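# Close the locker door until it latches

## Task

Push the locker's door closed until its latch catches. The task fails if the door gets slammed open, or if the robot topples or is left leaning. The door must stay shut by itself after the robot lets go and backs away; a door that stays closed only because the robot holds it does not count.

## Robot and tools

ROBOT. A LinearBot: an omnidirectional wheeled base with a column about 1.75 m tall. A carriage rides the column over 1.0 m of travel (lift_m) and carries two identical six-joint arms, left and right, each with a two-finger gripper. Arm bases sit about 0.57 m + lift_m above the floor, and some carriage parts hang about 0.15 m lower. A hand reaches about 0.78 m from its shoulder but only about 0.38 m below its arm base. The hand is about 0.16 m long and 0.1 m wide (0.14 m with fingers open). Parked arm joints 1 to 6: 0, 0.05, 0.05, 1.45, 0, 0. With both parked the robot is about 0.95 m wide and 0.7 m long. The wheel motors are strong (7 N m).

CAMERAS. carriage_camera is fixed on the carriage, facing forward and tilted about 20 degrees down. left_wrist_camera and right_wrist_camera look out past each hand's fingertips. Images are 504x504 pixels.

FRAMES. Base frame: origin on the floor below the base centre, x forward, y left, z up. left_hand and right_hand are reported in it, as the point between the finger pads; quat_wxyz rotates base axes into hand axes (hand z along the fingers, fingers open along hand y; an upright hand with joints 1, 5, 6 at 0 gives (1, 0, 0, 0)). Odometry frame is the base frame at scene start; base_odometry counts wheel turns, so slip looks like motion; heading is positive to the left, -3.142 to 3.142.

execute_actions(actions, cameras). actions is a list holding one action or none (an empty list only reports state and images). An action may contain "base", "joints" or both; they start together. "base" takes exactly one relative offset from where the base last measured itself: translate_m (metres, forward positive, -2 to 2), strafe_m (metres, left positive, -2 to 2) or rotate_rad (radians, counter-clockwise positive, -6.3 to 6.3). "joints" is a single dictionary covering both arms and the lift, keyed by joint name, each value an absolute target: lift_m 0 to 1 (metres); left_/right_joint1_rad -2.617 to 3.054 (arm swing about vertical, 0 forward, positive left); joint2_rad 0 to 3.141 (shoulder: 0 upper arm back and level, 1.57 vertical, 3.14 forward and level); joint3_rad 0 to 3.141 (elbow, 0 folded, 3.14 straight); joint4_rad -1.57 to 1.57 (wrist pitch, positive lifts fingertips); joint5_rad -1.57 to 1.57 (wrist yaw, positive turns fingertips to the right, opposite to joint 1); joint6_rad -2.094 to 2.094 (roll about the finger axis, positive clockwise viewed from the forearm); left_/right_gripper_m 0 to 0.093 (pad gap in metres). Joints 1 to 3 move up to 1.8 rad/s, 4 to 6 up to 2.7 rad/s; one action lasts at most 15 s. Omitted joints or base may keep pushing toward older targets. Unknown keys or out-of-range values get the whole call refused with no motion. cameras: list of camera names or "all"; omitted or null means all, [] means none.

wait(seconds): 0 to 10 s, commands nothing, returns state and images.
zoom_image(camera, region): region [x0, y0, x1, y1] in pixels of that camera's latest full image, at most 504 by 504.
read_manual(section): only returns licence texts.
finished_scene(scene): ends the given scene permanently after the last command has been held; the door must then stay latched on its own.

RESULTS. base_status and joint_status report how each motion ended. "done": reached (for the base, wheels turned the full amount even if slipping; tiny moves can stop short yet say done). "off_target": at rest away from the target, possibly still pushing. "contact_stop" or "time_out": target dropped, holding where it stopped. "joint command not followed" (with a cause line) means a self-collision check refused an arm's targets; those joints read "not_followed" and may be retried on later actions. To recover, move only the refused arm clear first, then the other in a later action. on_its_own describes what this call did not command; "held at" is the held target. motor_effort gives percent of maximum, positive toward higher joint values, with the last action's peak in brackets; readings carry sizeable fixed error and noise. A lift effort that keeps dropping while lowering means a hand rests on something. drive_wheels larger at rest than after a free drive means the base is still pressing. Joint torques are noisy and offset. "ARM HIT" means an arm struck the robot. MOTOR HOT warns from 75 C; at 90 C that arm stops for 10 s, at 100 C it goes limp and falls; stopped keys show "limit_stop_at_motor_heat" and must be resent. Outstretched arms heat fast, even unloaded, also while you think.

CONTACT AND SAFETY. The base stops on contact only after the hit, sometimes late or never, and may coast about 0.3 m after an arm touches something; arms are not monitored during turns. After a stopped drive, back off about 0.2 m (or turn back), repeating once if needed. Arms and grippers have no contact stop: a blocked arm keeps pressing and snaps to target when freed. Push the door gently and steadily; do not swing or fling it, and do not shove so hard that it rebounds open. Keep the arms from pressing on each other. The robot can tip, especially with the carriage high, arms outstretched, when pulling, or on sudden stops; only images show a lean. Avoid backing into an overhanging edge that could catch the column. The robot keeps its last command while you think. When the door has latched, open the grippers if needed, pull the arms back toward parked and drive away before finishing.

Each tool is called by a JSON object that holds its "api" and its "payload".

## Session

{"api": "execute_actions", "payload": {"actions": []}}

Scene clock: 0.00 s.
Joint torques (N m, as the arm reports them, + toward a larger angle): no reading
base_odometry: x=+0.000 y=+0.000 heading=+0.000 (m, m, rad; odometry frame)
base_status: not commanded
joint_positions: lift_m=+0.300 left_joint1_rad=+0.021 left_joint2_rad=+0.052 left_joint3_rad=+0.069 left_joint4_rad=+1.498 left_joint5_rad=+0.008 left_joint6_rad=+0.010 left_gripper_m=+0.095 right_joint1_rad=-0.012 right_joint2_rad=+0.075 right_joint3_rad=+0.031 right_joint4_rad=+1.484 right_joint5_rad=+0.002 right_joint6_rad=+0.031 right_gripper_m=+0.095
joint_status: not commanded
motor_effort: lift_m=+15 drive_wheels=+0 (%)
left_hand: x=+0.2886 y=+0.3173 z=+1.3297 quat_wxyz=(+0.999, +0.004, +0.028, +0.015) (m; base frame)
right_hand: x=+0.3107 y=-0.3192 z=+1.3192 quat_wxyz=(+0.998, +0.002, +0.065, +0.010) (m; base frame)
pictures: carriage_camera, left_wrist_camera, right_wrist_camera
Images, in order (width x height): carriage_camera 504x504, left_wrist_camera 504x504, right_wrist_camera 504x504.

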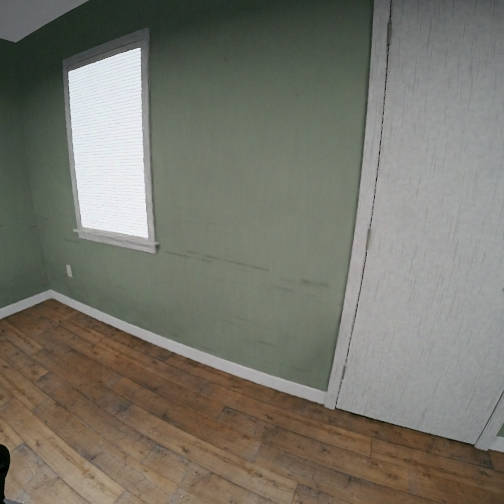

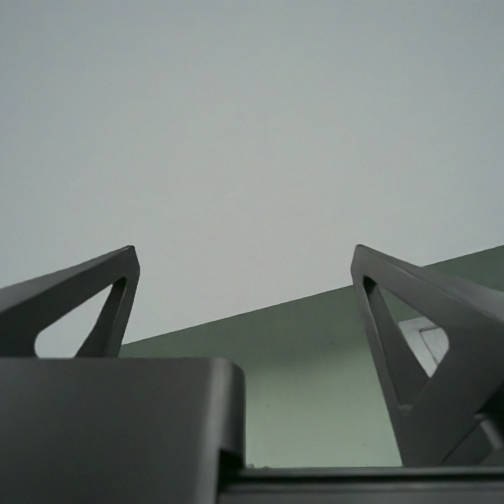

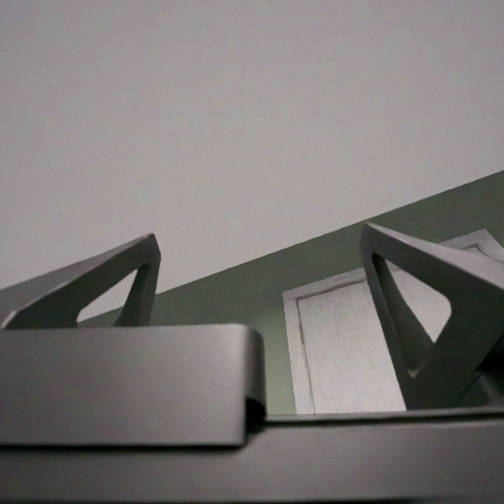

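Look around.

{"api": "execute_actions", "payload": {"actions": [{"base":{"rotate_rad":-1.3}}], "cameras": ["carriage_camera"]}}

{"api": "execute_actions", "payload": {"actions": [{"base":{"rotate_rad":-1.4}}], "cameras": ["carriage_camera"]}}

{"api": "execute_actions", "payload": {"actions": [{"base":{"rotate_rad":-1.4}}], "cameras": ["carriage_camera"]}}

Scene clock: 5.43 s.
Joint torques (N m, as the arm reports them, + toward a larger angle): left_arm=[-0.25  4.79  6.88 -0.35 -0.02  0.09] | right_arm=[ 0.16  3.73  6.6  -0.17  0.01  0.03]
base_odometry: x=+0.000 y=+0.000 heading=-1.300 (m, m, rad; odometry frame)
base_status: done
joint_positions: lift_m=+0.300 left_joint1_rad=+0.021 left_joint2_rad=+0.052 left_joint3_rad=+0.069 left_joint4_rad=+1.498 left_joint5_rad=+0.008 left_joint6_rad=+0.010 left_gripper_m=+0.095 right_joint1_rad=-0.012 right_joint2_rad=+0.075 right_joint3_rad=+0.031 right_joint4_rad=+1.483 right_joint5_rad=+0.002 right_joint6_rad=+0.031 right_gripper_m=+0.095
joint_status: not commanded
motor_effort: lift_m=+15(15) drive_wheels=+3(5) (%)
left_hand: x=+0.2886 y=+0.3173 z=+1.3297 quat_wxyz=(+0.999, +0.004, +0.028, +0.015) (m; base frame)
right_hand: x=+0.3109 y=-0.3192 z=+1.3192 quat_wxyz=(+0.998, +0.002, +0.065, +0.010) (m; base frame)
pictures: carriage_camera
Images, in order (width x height): carriage_camera 504x504.

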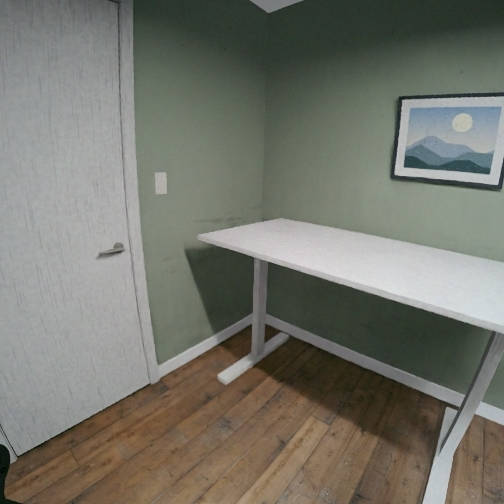

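Scene clock: 8.37 s.
Joint torques (N m, as the arm reports them, + toward a larger angle): left_arm=[-0.26  4.75  6.89 -0.36 -0.02  0.08] | right_arm=[ 0.08  3.83  6.53 -0.22 -0.02 -0.04]
base_odometry: x=+0.000 y=+0.000 heading=-2.699 (m, m, rad; odometry frame)
base_status: done
joint_positions: lift_m=+0.300 left_joint1_rad=+0.021 left_joint2_rad=+0.052 left_joint3_rad=+0.069 left_joint4_rad=+1.497 left_joint5_rad=+0.008 left_joint6_rad=+0.010 left_gripper_m=+0.095 right_joint1_rad=-0.012 right_joint2_rad=+0.075 right_joint3_rad=+0.031 right_joint4_rad=+1.483 right_joint5_rad=+0.002 right_joint6_rad=+0.031 right_gripper_m=+0.095
joint_status: not commanded
motor_effort: lift_m=+15(15) drive_wheels=+3(8) (%)
left_hand: x=+0.2887 y=+0.3173 z=+1.3297 quat_wxyz=(+0.999, +0.004, +0.028, +0.015) (m; base frame)
right_hand: x=+0.3109 y=-0.3192 z=+1.3192 quat_wxyz=(+0.998, +0.002, +0.065, +0.010) (m; base frame)
pictures: carriage_camera
Images, in order (width x height): carriage_camera 504x504.

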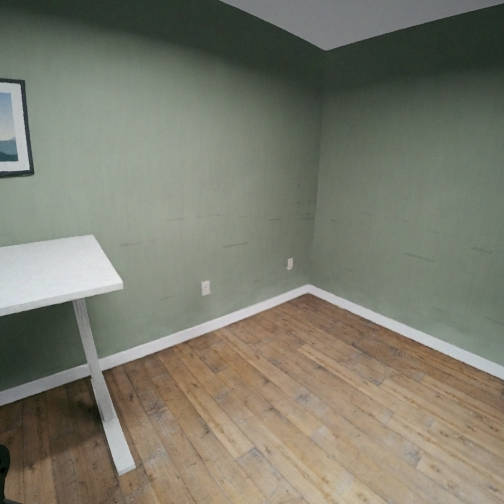

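Scene clock: 11.30 s.
Joint torques (N m, as the arm reports them, + toward a larger angle): left_arm=[-0.23  4.75  6.9  -0.41 -0.01  0.09] | right_arm=[ 0.08  3.72  6.61 -0.21 -0.03  0.02]
base_odometry: x=+0.000 y=+0.000 heading=+2.184 (m, m, rad; odometry frame)
base_status: done
joint_positions: lift_m=+0.300 left_joint1_rad=+0.021 left_joint2_rad=+0.052 left_joint3_rad=+0.069 left_joint4_rad=+1.497 left_joint5_rad=+0.008 left_joint6_rad=+0.010 left_gripper_m=+0.095 right_joint1_rad=-0.012 right_joint2_rad=+0.075 right_joint3_rad=+0.031 right_joint4_rad=+1.483 right_joint5_rad=+0.002 right_joint6_rad=+0.031 right_gripper_m=+0.095
joint_status: not commanded
motor_effort: lift_m=+15(15) drive_wheels=+3(13) (%)
left_hand: x=+0.2889 y=+0.3174 z=+1.3297 quat_wxyz=(+0.999, +0.004, +0.029, +0.015) (m; base frame)
right_hand: x=+0.3109 y=-0.3192 z=+1.3192 quat_wxyz=(+0.998, +0.002, +0.065, +0.010) (m; base frame)
pictures: carriage_camera
Images, in order (width x height): carriage_camera 504x504.

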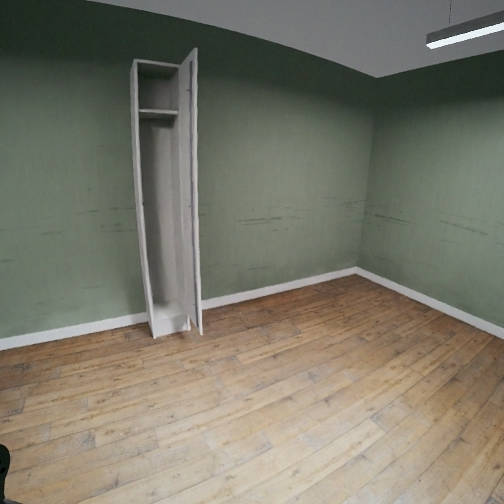

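{"api": "execute_actions", "payload": {"actions": [{"base":{"rotate_rad":0.51}}], "cameras": []}}

{"api": "execute_actions", "payload": {"actions": [{"base":{"strafe_m":-0.9},"joints":{"left_joint2_rad":1.2,"left_joint3_rad":1.0,"left_joint4_rad":0.2,"left_gripper_m":0}}], "cameras": []}}

{"api": "execute_actions", "payload": {"actions": [{"base":{"translate_m":0.8}}], "cameras": ["carriage_camera"]}}

Scene clock: 19.47 s.
Joint torques (N m, as the arm reports them, + toward a larger angle): left_arm=[-0.27  4.78  7.02 -0.35 -0.03  0.09] | right_arm=[ 0.01  3.78  6.58 -0.17 -0.04  0.05]
base_odometry: x=+0.000 y=+0.000 heading=+2.693 (m, m, rad; odometry frame)
base_status: done
joint_positions: lift_m=+0.300 left_joint1_rad=+0.021 left_joint2_rad=+0.052 left_joint3_rad=+0.069 left_joint4_rad=+1.497 left_joint5_rad=+0.008 left_joint6_rad=+0.010 left_gripper_m=+0.095 right_joint1_rad=-0.012 right_joint2_rad=+0.075 right_joint3_rad=+0.031 right_joint4_rad=+1.483 right_joint5_rad=+0.002 right_joint6_rad=+0.031 right_gripper_m=+0.095
joint_status: not commanded
motor_effort: lift_m=+15(15) drive_wheels=-5(5) (%)
left_hand: x=+0.2889 y=+0.3174 z=+1.3297 quat_wxyz=(+0.999, +0.004, +0.029, +0.015) (m; base frame)
right_hand: x=+0.3110 y=-0.3192 z=+1.3192 quat_wxyz=(+0.998, +0.002, +0.066, +0.010) (m; base frame)
pictures: none
No camera images: the call's "cameras" was empty. Leave "cameras" out to get every camera's image.

Scene clock: 23.53 s.
Joint torques (N m, as the arm reports them, + toward a larger angle): left_arm=[-0.36 -5.23 11.55  2.56  0.02  0.09] | right_arm=[ 0.05  3.63  6.68 -0.14 -0.03  0.03]
base_odometry: x=+0.391 y=+0.811 heading=+2.693 (m, m, rad; odometry frame)
base_status: done
joint_positions: lift_m=+0.300 left_joint1_rad=+0.021 left_joint2_rad=+1.195 left_joint3_rad=+0.981 left_joint4_rad=+0.208 left_joint5_rad=+0.008 left_joint6_rad=+0.010 left_gripper_m=+0.001 right_joint1_rad=-0.012 right_joint2_rad=+0.075 right_joint3_rad=+0.031 right_joint4_rad=+1.483 right_joint5_rad=+0.002 right_joint6_rad=+0.031 right_gripper_m=+0.095
joint_status: all done
motor_effort: lift_m=+15(15) drive_wheels=-2(6) (%)
left_hand: x=+0.6956 y=+0.3258 z=+1.2570 quat_wxyz=(+0.705, -0.001, +0.709, +0.008) (m; base frame)
right_hand: x=+0.3110 y=-0.3192 z=+1.3192 quat_wxyz=(+0.998, +0.002, +0.066, +0.010) (m; base frame)
pictures: none
No camera images: the call's "cameras" was empty. Leave "cameras" out to get every camera's image.

Scene clock: 27.40 s.
Joint torques (N m, as the arm reports them, + toward a larger angle): left_arm=[-0.18 -5.16 11.61  2.56 -0.03  0.09] | right_arm=[-0.02  3.84  6.64 -0.17 -0.04 -0.01]
base_odometry: x=-0.330 y=+1.158 heading=+2.692 (m, m, rad; odometry frame)
base_status: done
joint_positions: lift_m=+0.300 left_joint1_rad=+0.021 left_joint2_rad=+1.195 left_joint3_rad=+0.981 left_joint4_rad=+0.208 left_joint5_rad=+0.008 left_joint6_rad=+0.010 left_gripper_m=+0.001 right_joint1_rad=-0.012 right_joint2_rad=+0.075 right_joint3_rad=+0.031 right_joint4_rad=+1.482 right_joint5_rad=+0.002 right_joint6_rad=+0.031 right_gripper_m=+0.095
joint_status: not commanded
motor_effort: lift_m=+15(15) drive_wheels=-2(8) (%)
left_hand: x=+0.6956 y=+0.3258 z=+1.2570 quat_wxyz=(+0.705, -0.001, +0.709, +0.008) (m; base frame)
right_hand: x=+0.3111 y=-0.3192 z=+1.3192 quat_wxyz=(+0.998, +0.002, +0.066, +0.010) (m; base frame)
pictures: carriage_camera
Images, in order (width x height): carriage_camera 504x504.

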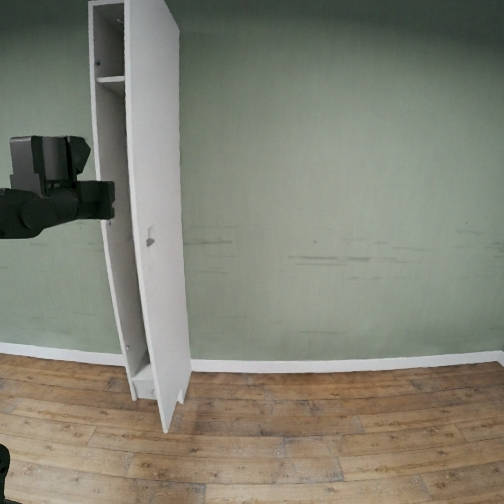

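{"api": "execute_actions", "payload": {"actions": [{"base":{"translate_m":0.32}}], "cameras": ["carriage_camera"]}}

{"api": "execute_actions", "payload": {"actions": [{"base":{"strafe_m":0.15}}], "cameras": ["carriage_camera"]}}

Scene clock: 35.83 s.
Joint torques (N m, as the arm reports them, + toward a larger angle): left_arm=[-0.3  -5.28 11.55  2.56  0.01  0.08] | right_arm=[-0.08  3.73  6.66 -0.13 -0.02  0.02]
base_odometry: x=-0.618 y=+1.297 heading=+2.692 (m, m, rad; odometry frame)
base_status: done
joint_positions: lift_m=+0.300 left_joint1_rad=+0.021 left_joint2_rad=+1.195 left_joint3_rad=+0.981 left_joint4_rad=+0.208 left_joint5_rad=+0.008 left_joint6_rad=+0.010 left_gripper_m=+0.001 right_joint1_rad=-0.012 right_joint2_rad=+0.075 right_joint3_rad=+0.031 right_joint4_rad=+1.482 right_joint5_rad=+0.002 right_joint6_rad=+0.031 right_gripper_m=+0.095
joint_status: not commanded
motor_effort: lift_m=+15(15) drive_wheels=-2(10) (%)
left_hand: x=+0.6956 y=+0.3258 z=+1.2570 quat_wxyz=(+0.705, -0.001, +0.709, +0.008) (m; base frame)
right_hand: x=+0.3112 y=-0.3192 z=+1.3192 quat_wxyz=(+0.998, +0.002, +0.066, +0.010) (m; base frame)
pictures: carriage_camera
Images, in order (width x height): carriage_camera 504x504.

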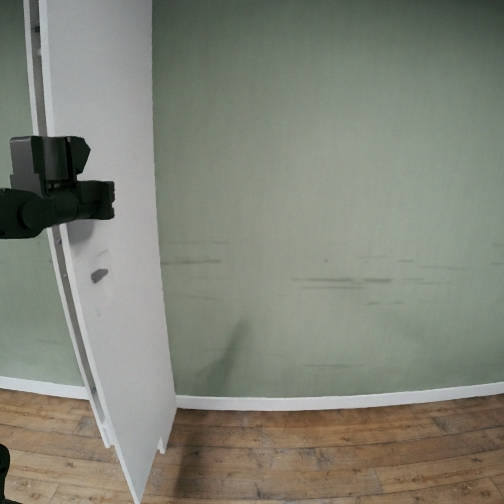

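Scene clock: 37.77 s.
Joint torques (N m, as the arm reports them, + toward a larger angle): left_arm=[ 0.66 -5.15 11.6   2.58 -0.09  0.08] | right_arm=[ 0.12  3.7   6.89 -0.1  -0.02  0.01]
base_odometry: x=-0.683 y=+1.162 heading=+2.692 (m, m, rad; odometry frame)
base_status: done
joint_positions: lift_m=+0.300 left_joint1_rad=+0.010 left_joint2_rad=+1.195 left_joint3_rad=+0.981 left_joint4_rad=+0.208 left_joint5_rad=+0.015 left_joint6_rad=+0.012 left_gripper_m=+0.001 right_joint1_rad=-0.012 right_joint2_rad=+0.075 right_joint3_rad=+0.031 right_joint4_rad=+1.482 right_joint5_rad=+0.001 right_joint6_rad=+0.031 right_gripper_m=+0.095
joint_status: not commanded
motor_effort: lift_m=+15(15) drive_wheels=+0(13) (%)
left_hand: x=+0.6957 y=+0.3200 z=+1.2570 quat_wxyz=(+0.705, +0.006, +0.709, +0.002) (m; base frame)
right_hand: x=+0.3112 y=-0.3192 z=+1.3192 quat_wxyz=(+0.998, +0.002, +0.066, +0.010) (m; base frame)
pictures: carriage_camera
Images, in order (width x height): carriage_camera 504x504.

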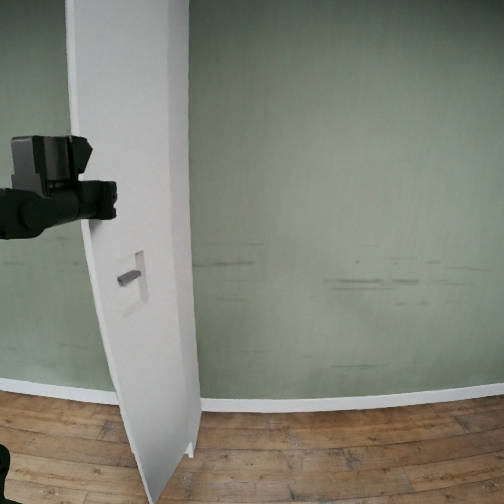

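Closing.

{"api": "execute_actions", "payload": {"actions": [{"base":{"strafe_m":0.1}}], "cameras": ["carriage_camera","left_wrist_camera"]}}

Scene clock: 40.93 s.
Joint torques (N m, as the arm reports them, + toward a larger angle): left_arm=[ 0.32 -5.13 11.58  2.53 -0.08  0.08] | right_arm=[ 0.09  3.75  6.72 -0.14 -0.1  -0.02]
base_odometry: x=-0.727 y=+1.073 heading=+2.692 (m, m, rad; odometry frame)
base_status: done
joint_positions: lift_m=+0.300 left_joint1_rad=+0.012 left_joint2_rad=+1.195 left_joint3_rad=+0.981 left_joint4_rad=+0.208 left_joint5_rad=+0.015 left_joint6_rad=+0.012 left_gripper_m=+0.001 right_joint1_rad=-0.012 right_joint2_rad=+0.075 right_joint3_rad=+0.031 right_joint4_rad=+1.482 right_joint5_rad=+0.001 right_joint6_rad=+0.031 right_gripper_m=+0.095
joint_status: not commanded
motor_effort: lift_m=+15(15) drive_wheels=+2(9) (%)
left_hand: x=+0.6957 y=+0.3211 z=+1.2570 quat_wxyz=(+0.705, +0.005, +0.709, +0.003) (m; base frame)
right_hand: x=+0.3111 y=-0.3192 z=+1.3192 quat_wxyz=(+0.998, +0.002, +0.066, +0.010) (m; base frame)
pictures: carriage_camera, left_wrist_camera
camera_calibration (this result's frames):
left_wrist_camera: T_world_to_cam=[[-0.033151, -0.999444, 0.00359911, 0.331926], [-0.577224, 0.0162062, -0.816425, 1.43228], [0.815912, -0.0291428, -0.577441, 0.289177], [0, 0, 0, 1]] pos_world=[0.60181, 0.316957, 1.33514]
Images, in order (width x height): carriage_camera 504x504, left_wrist_camera 504x504.

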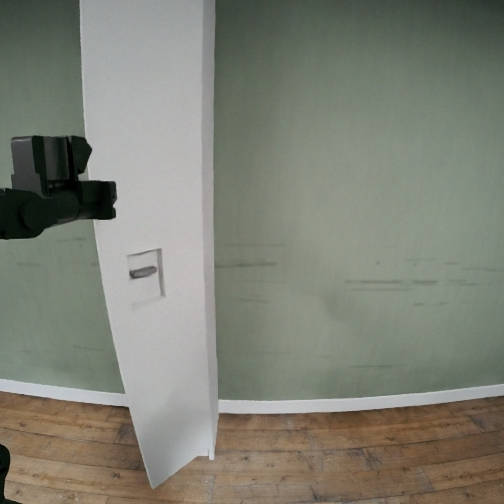

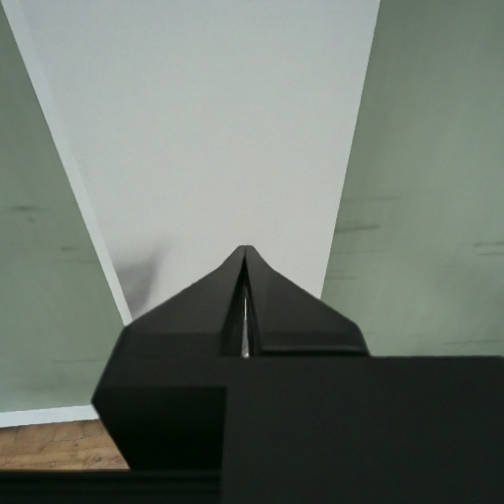

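{"api": "execute_actions", "payload": {"actions": [{"base":{"translate_m":0.1}}], "cameras": ["carriage_camera","left_wrist_camera"]}}

{"api": "execute_actions", "payload": {"actions": [{"base":{"translate_m":0.07}}], "cameras": ["carriage_camera","left_wrist_camera"]}}

Scene clock: 44.53 s.
Joint torques (N m, as the arm reports them, + toward a larger angle): left_arm=[ 0.44 -5.02 11.55  2.5  -0.1   0.05] | right_arm=[-0.04  3.99  6.65 -0.18 -0.01  0.01]
base_odometry: x=-0.817 y=+1.116 heading=+2.692 (m, m, rad; odometry frame)
base_status: done
joint_positions: lift_m=+0.300 left_joint1_rad=+0.012 left_joint2_rad=+1.195 left_joint3_rad=+0.981 left_joint4_rad=+0.208 left_joint5_rad=+0.016 left_joint6_rad=+0.012 left_gripper_m=+0.001 right_joint1_rad=-0.012 right_joint2_rad=+0.075 right_joint3_rad=+0.031 right_joint4_rad=+1.481 right_joint5_rad=+0.001 right_joint6_rad=+0.031 right_gripper_m=+0.095
joint_status: not commanded
motor_effort: lift_m=+15(15) drive_wheels=-1(8) (%)
left_hand: x=+0.6957 y=+0.3209 z=+1.2570 quat_wxyz=(+0.705, +0.005, +0.709, +0.003) (m; base frame)
right_hand: x=+0.3113 y=-0.3192 z=+1.3192 quat_wxyz=(+0.998, +0.002, +0.066, +0.010) (m; base frame)
pictures: carriage_camera, left_wrist_camera
camera_calibration (this result's frames):
left_wrist_camera: T_world_to_cam=[[-0.034676, -0.999392, 0.0036083, 0.332696], [-0.577199, 0.0170794, -0.816425, 1.43199], [0.815867, -0.0303931, -0.57744, 0.289602], [0, 0, 0, 1]] pos_world=[0.601803, 0.316839, 1.33514]
Images, in order (width x height): carriage_camera 504x504, left_wrist_camera 504x504.

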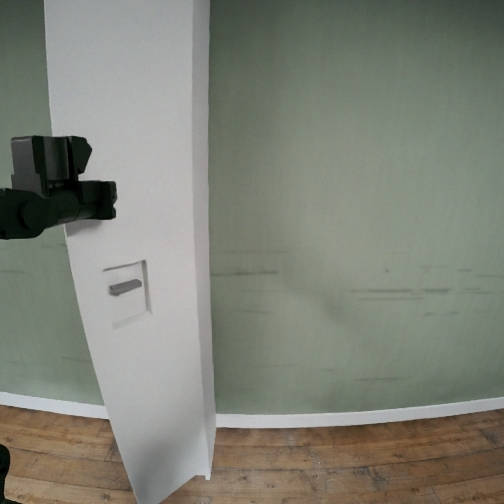

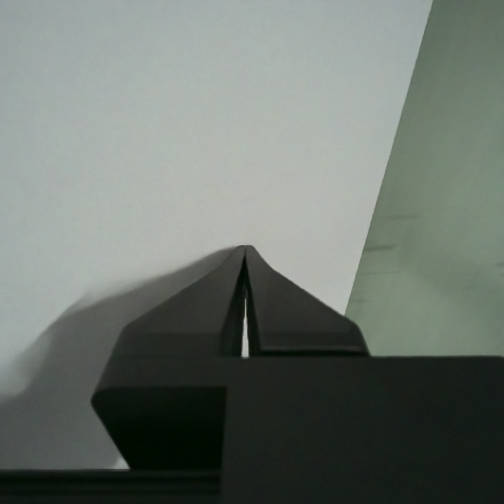

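Scene clock: 45.87 s.
Joint torques (N m, as the arm reports them, + toward a larger angle): left_arm=[ 0.46 -5.16 11.46  2.54 -0.08  0.08] | right_arm=[ 0.04  3.48  6.63 -0.18 -0.04  0.01]
base_odometry: x=-0.880 y=+1.146 heading=+2.692 (m, m, rad; odometry frame)
base_status: done
joint_positions: lift_m=+0.300 left_joint1_rad=+0.012 left_joint2_rad=+1.195 left_joint3_rad=+0.981 left_joint4_rad=+0.209 left_joint5_rad=+0.017 left_joint6_rad=+0.012 left_gripper_m=+0.001 right_joint1_rad=-0.012 right_joint2_rad=+0.075 right_joint3_rad=+0.031 right_joint4_rad=+1.483 right_joint5_rad=+0.001 right_joint6_rad=+0.031 right_gripper_m=+0.095
joint_status: not commanded
motor_effort: lift_m=+15(15) drive_wheels=-2(10) (%)
left_hand: x=+0.6957 y=+0.3208 z=+1.2571 quat_wxyz=(+0.705, +0.006, +0.709, +0.003) (m; base frame)
right_hand: x=+0.3109 y=-0.3192 z=+1.3192 quat_wxyz=(+0.998, +0.002, +0.065, +0.010) (m; base frame)
pictures: carriage_camera, left_wrist_camera
camera_calibration (this result's frames):
left_wrist_camera: T_world_to_cam=[[-0.0350586, -0.999379, 0.00359253, 0.332912], [-0.576881, 0.0173016, -0.816645, 1.43205], [0.816076, -0.0307029, -0.577129, 0.289217], [0, 0, 0, 1]] pos_world=[0.601772, 0.316809, 1.3352]
Images, in order (width x height): carriage_camera 504x504, left_wrist_camera 504x504.

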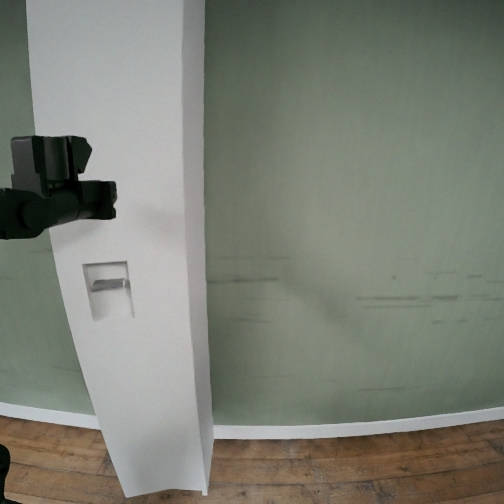

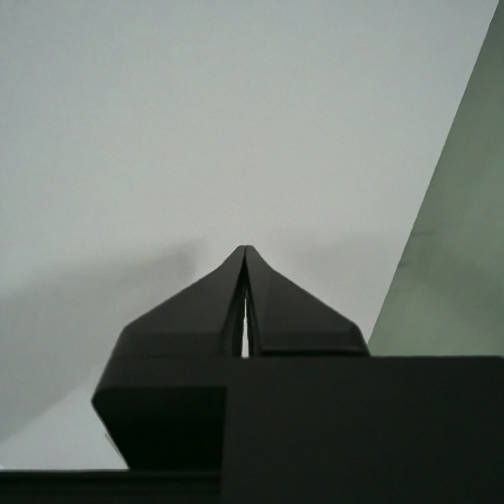

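{"api": "execute_actions", "payload": {"actions": [{"base":{"strafe_m":0.06}}], "cameras": []}}

{"api": "execute_actions", "payload": {"actions": [{"base":{"translate_m":0.04}}], "cameras": ["carriage_camera"]}}

{"api": "execute_actions", "payload": {"actions": [{"base":{"translate_m":0.03}}], "cameras": ["carriage_camera"]}}

Scene clock: 49.80 s.
Joint torques (N m, as the arm reports them, + toward a larger angle): left_arm=[ 0.53 -5.27 11.58  2.53 -0.08  0.07] | right_arm=[ 0.21  3.72  6.71 -0.13 -0.06  0.01]
base_odometry: x=-0.907 y=+1.092 heading=+2.692 (m, m, rad; odometry frame)
base_status: done
joint_positions: lift_m=+0.300 left_joint1_rad=+0.012 left_joint2_rad=+1.195 left_joint3_rad=+0.981 left_joint4_rad=+0.209 left_joint5_rad=+0.014 left_joint6_rad=+0.012 left_gripper_m=+0.001 right_joint1_rad=-0.012 right_joint2_rad=+0.075 right_joint3_rad=+0.031 right_joint4_rad=+1.483 right_joint5_rad=+0.001 right_joint6_rad=+0.031 right_gripper_m=+0.095
joint_status: not commanded
motor_effort: lift_m=+15(15) drive_wheels=-1(11) (%)
left_hand: x=+0.6957 y=+0.3212 z=+1.2571 quat_wxyz=(+0.705, +0.005, +0.709, +0.003) (m; base frame)
right_hand: x=+0.3109 y=-0.3192 z=+1.3192 quat_wxyz=(+0.998, +0.002, +0.065, +0.010) (m; base frame)
pictures: none
No camera images: the call's "cameras" was empty. Leave "cameras" out to get every camera's image.

Scene clock: 51.03 s.
Joint torques (N m, as the arm reports them, + toward a larger angle): left_arm=[ 0.36 -4.61 11.44  2.6  -0.05  0.08] | right_arm=[ 0.15  3.89  6.78 -0.15  0.01 -0.01]
base_odometry: x=-0.943 y=+1.109 heading=+2.693 (m, m, rad; odometry frame)
base_status: done
joint_positions: lift_m=+0.300 left_joint1_rad=+0.012 left_joint2_rad=+1.190 left_joint3_rad=+0.981 left_joint4_rad=+0.205 left_joint5_rad=+0.012 left_joint6_rad=+0.012 left_gripper_m=+0.001 right_joint1_rad=-0.012 right_joint2_rad=+0.075 right_joint3_rad=+0.031 right_joint4_rad=+1.482 right_joint5_rad=+0.001 right_joint6_rad=+0.031 right_gripper_m=+0.095
joint_status: not commanded
motor_effort: lift_m=+15(15) drive_wheels=+3(8) (%)
left_hand: x=+0.6944 y=+0.3216 z=+1.2583 quat_wxyz=(+0.706, +0.004, +0.709, +0.004) (m; base frame)
right_hand: x=+0.3111 y=-0.3192 z=+1.3192 quat_wxyz=(+0.998, +0.002, +0.066, +0.010) (m; base frame)
pictures: carriage_camera
Images, in order (width x height): carriage_camera 504x504.

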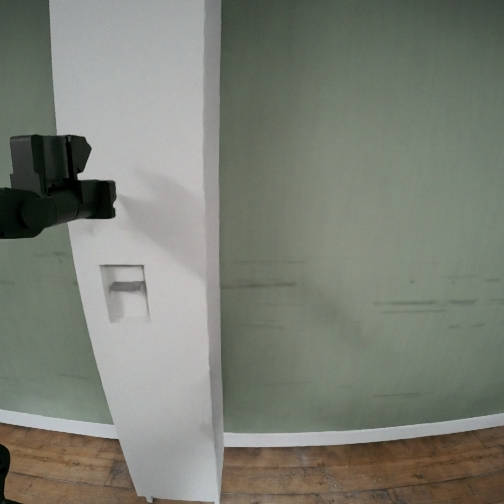

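Scene clock: 52.13 s.
Joint torques (N m, as the arm reports them, + toward a larger angle): left_arm=[ 0.4  -3.31 11.4   2.69 -0.02  0.05] | right_arm=[-0.01  3.69  6.67 -0.17 -0.01 -0.03]
base_odometry: x=-0.970 y=+1.122 heading=+2.693 (m, m, rad; odometry frame)
base_status: done
joint_positions: lift_m=+0.300 left_joint1_rad=+0.012 left_joint2_rad=+1.178 left_joint3_rad=+0.981 left_joint4_rad=+0.195 left_joint5_rad=+0.003 left_joint6_rad=+0.012 left_gripper_m=+0.001 right_joint1_rad=-0.012 right_joint2_rad=+0.075 right_joint3_rad=+0.031 right_joint4_rad=+1.482 right_joint5_rad=+0.001 right_joint6_rad=+0.031 right_gripper_m=+0.095
joint_status: not commanded
motor_effort: lift_m=+15(15) drive_wheels=+2(9) (%)
left_hand: x=+0.6914 y=+0.3231 z=+1.2608 quat_wxyz=(+0.706, +0.001, +0.708, +0.007) (m; base frame)
right_hand: x=+0.3112 y=-0.3192 z=+1.3192 quat_wxyz=(+0.998, +0.002, +0.066, +0.010) (m; base frame)
pictures: carriage_camera
Images, in order (width x height): carriage_camera 504x504.

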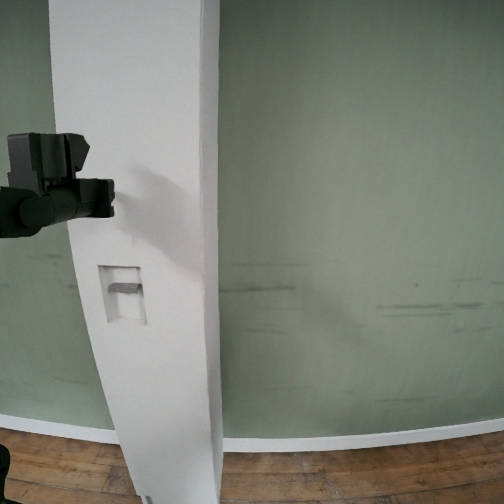

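Pressing solid now. Back off and check.

{"api": "execute_actions", "payload": {"actions": [{"base":{"translate_m":-0.5}}], "cameras": []}}

{"api": "execute_actions", "payload": {"actions": [{"base":{"strafe_m":0.7},"joints":{"left_joint2_rad":0.05,"left_joint3_rad":0.05,"left_joint4_rad":1.45}}], "cameras": ["carriage_camera"]}}

Scene clock: 57.33 s.
Joint torques (N m, as the arm reports them, + toward a larger angle): left_arm=[ 0.51 -4.32 11.61  2.66  0.05  0.07] | right_arm=[-0.02  3.75  6.7  -0.14 -0.06  0.02]
base_odometry: x=-0.519 y=+0.905 heading=+2.693 (m, m, rad; odometry frame)
base_status: done
joint_positions: lift_m=+0.300 left_joint1_rad=+0.012 left_joint2_rad=+1.185 left_joint3_rad=+0.981 left_joint4_rad=+0.200 left_joint5_rad=+0.003 left_joint6_rad=+0.012 left_gripper_m=+0.001 right_joint1_rad=-0.012 right_joint2_rad=+0.075 right_joint3_rad=+0.031 right_joint4_rad=+1.484 right_joint5_rad=+0.001 right_joint6_rad=+0.031 right_gripper_m=+0.095
joint_status: not commanded
motor_effort: lift_m=+15(15) drive_wheels=+0(10) (%)
left_hand: x=+0.6933 y=+0.3231 z=+1.2591 quat_wxyz=(+0.706, +0.001, +0.709, +0.007) (m; base frame)
right_hand: x=+0.3108 y=-0.3192 z=+1.3192 quat_wxyz=(+0.998, +0.002, +0.065, +0.010) (m; base frame)
pictures: none
No camera images: the call's "cameras" was empty. Leave "cameras" out to get every camera's image.

Scene clock: 60.97 s.
Joint torques (N m, as the arm reports them, + toward a larger angle): left_arm=[ 0.4   3.35  4.81 -0.16  0.05  0.07] | right_arm=[ 0.02  3.56  6.6  -0.2  -0.01  0.02]
base_odometry: x=-0.823 y=+0.274 heading=+2.693 (m, m, rad; odometry frame)
base_status: done
joint_positions: lift_m=+0.300 left_joint1_rad=+0.012 left_joint2_rad=+0.063 left_joint3_rad=+0.073 left_joint4_rad=+1.448 left_joint5_rad=+0.003 left_joint6_rad=+0.012 left_gripper_m=+0.001 right_joint1_rad=-0.012 right_joint2_rad=+0.075 right_joint3_rad=+0.031 right_joint4_rad=+1.484 right_joint5_rad=+0.001 right_joint6_rad=+0.031 right_gripper_m=+0.095
joint_status: all done
motor_effort: lift_m=+15(15) drive_wheels=-1(6) (%)
left_hand: x=+0.3031 y=+0.3183 z=+1.3297 quat_wxyz=(+0.998, +0.002, +0.056, +0.012) (m; base frame)
right_hand: x=+0.3108 y=-0.3192 z=+1.3192 quat_wxyz=(+0.998, +0.002, +0.065, +0.010) (m; base frame)
pictures: carriage_camera
Images, in order (width x height): carriage_camera 504x504.

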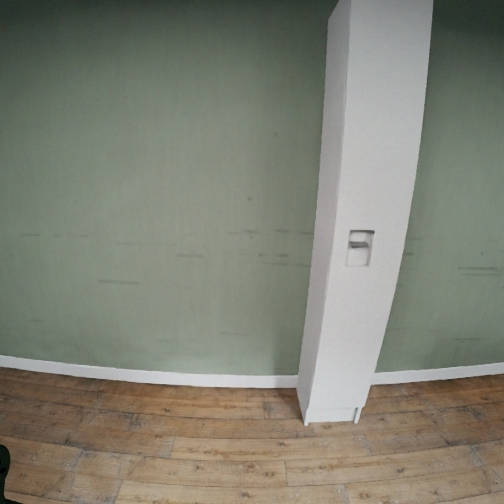

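{"api": "zoom_image", "payload": {"camera": "carriage_camera", "region": [280, 200, 440, 440]}}

Region (280, 200, 440, 440) of carriage_camera's 504x504 image, scaled by 2.100, with more detail than that image has.

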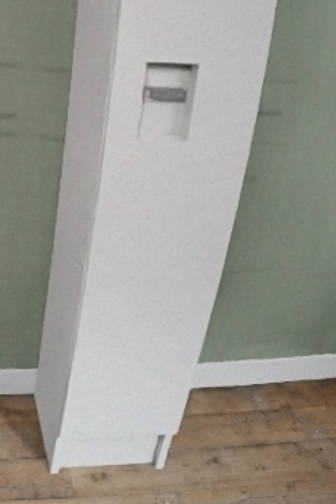

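Flush.

{"api": "finished_scene", "payload": {"scene": 1}}

The scene is finished: the task was done.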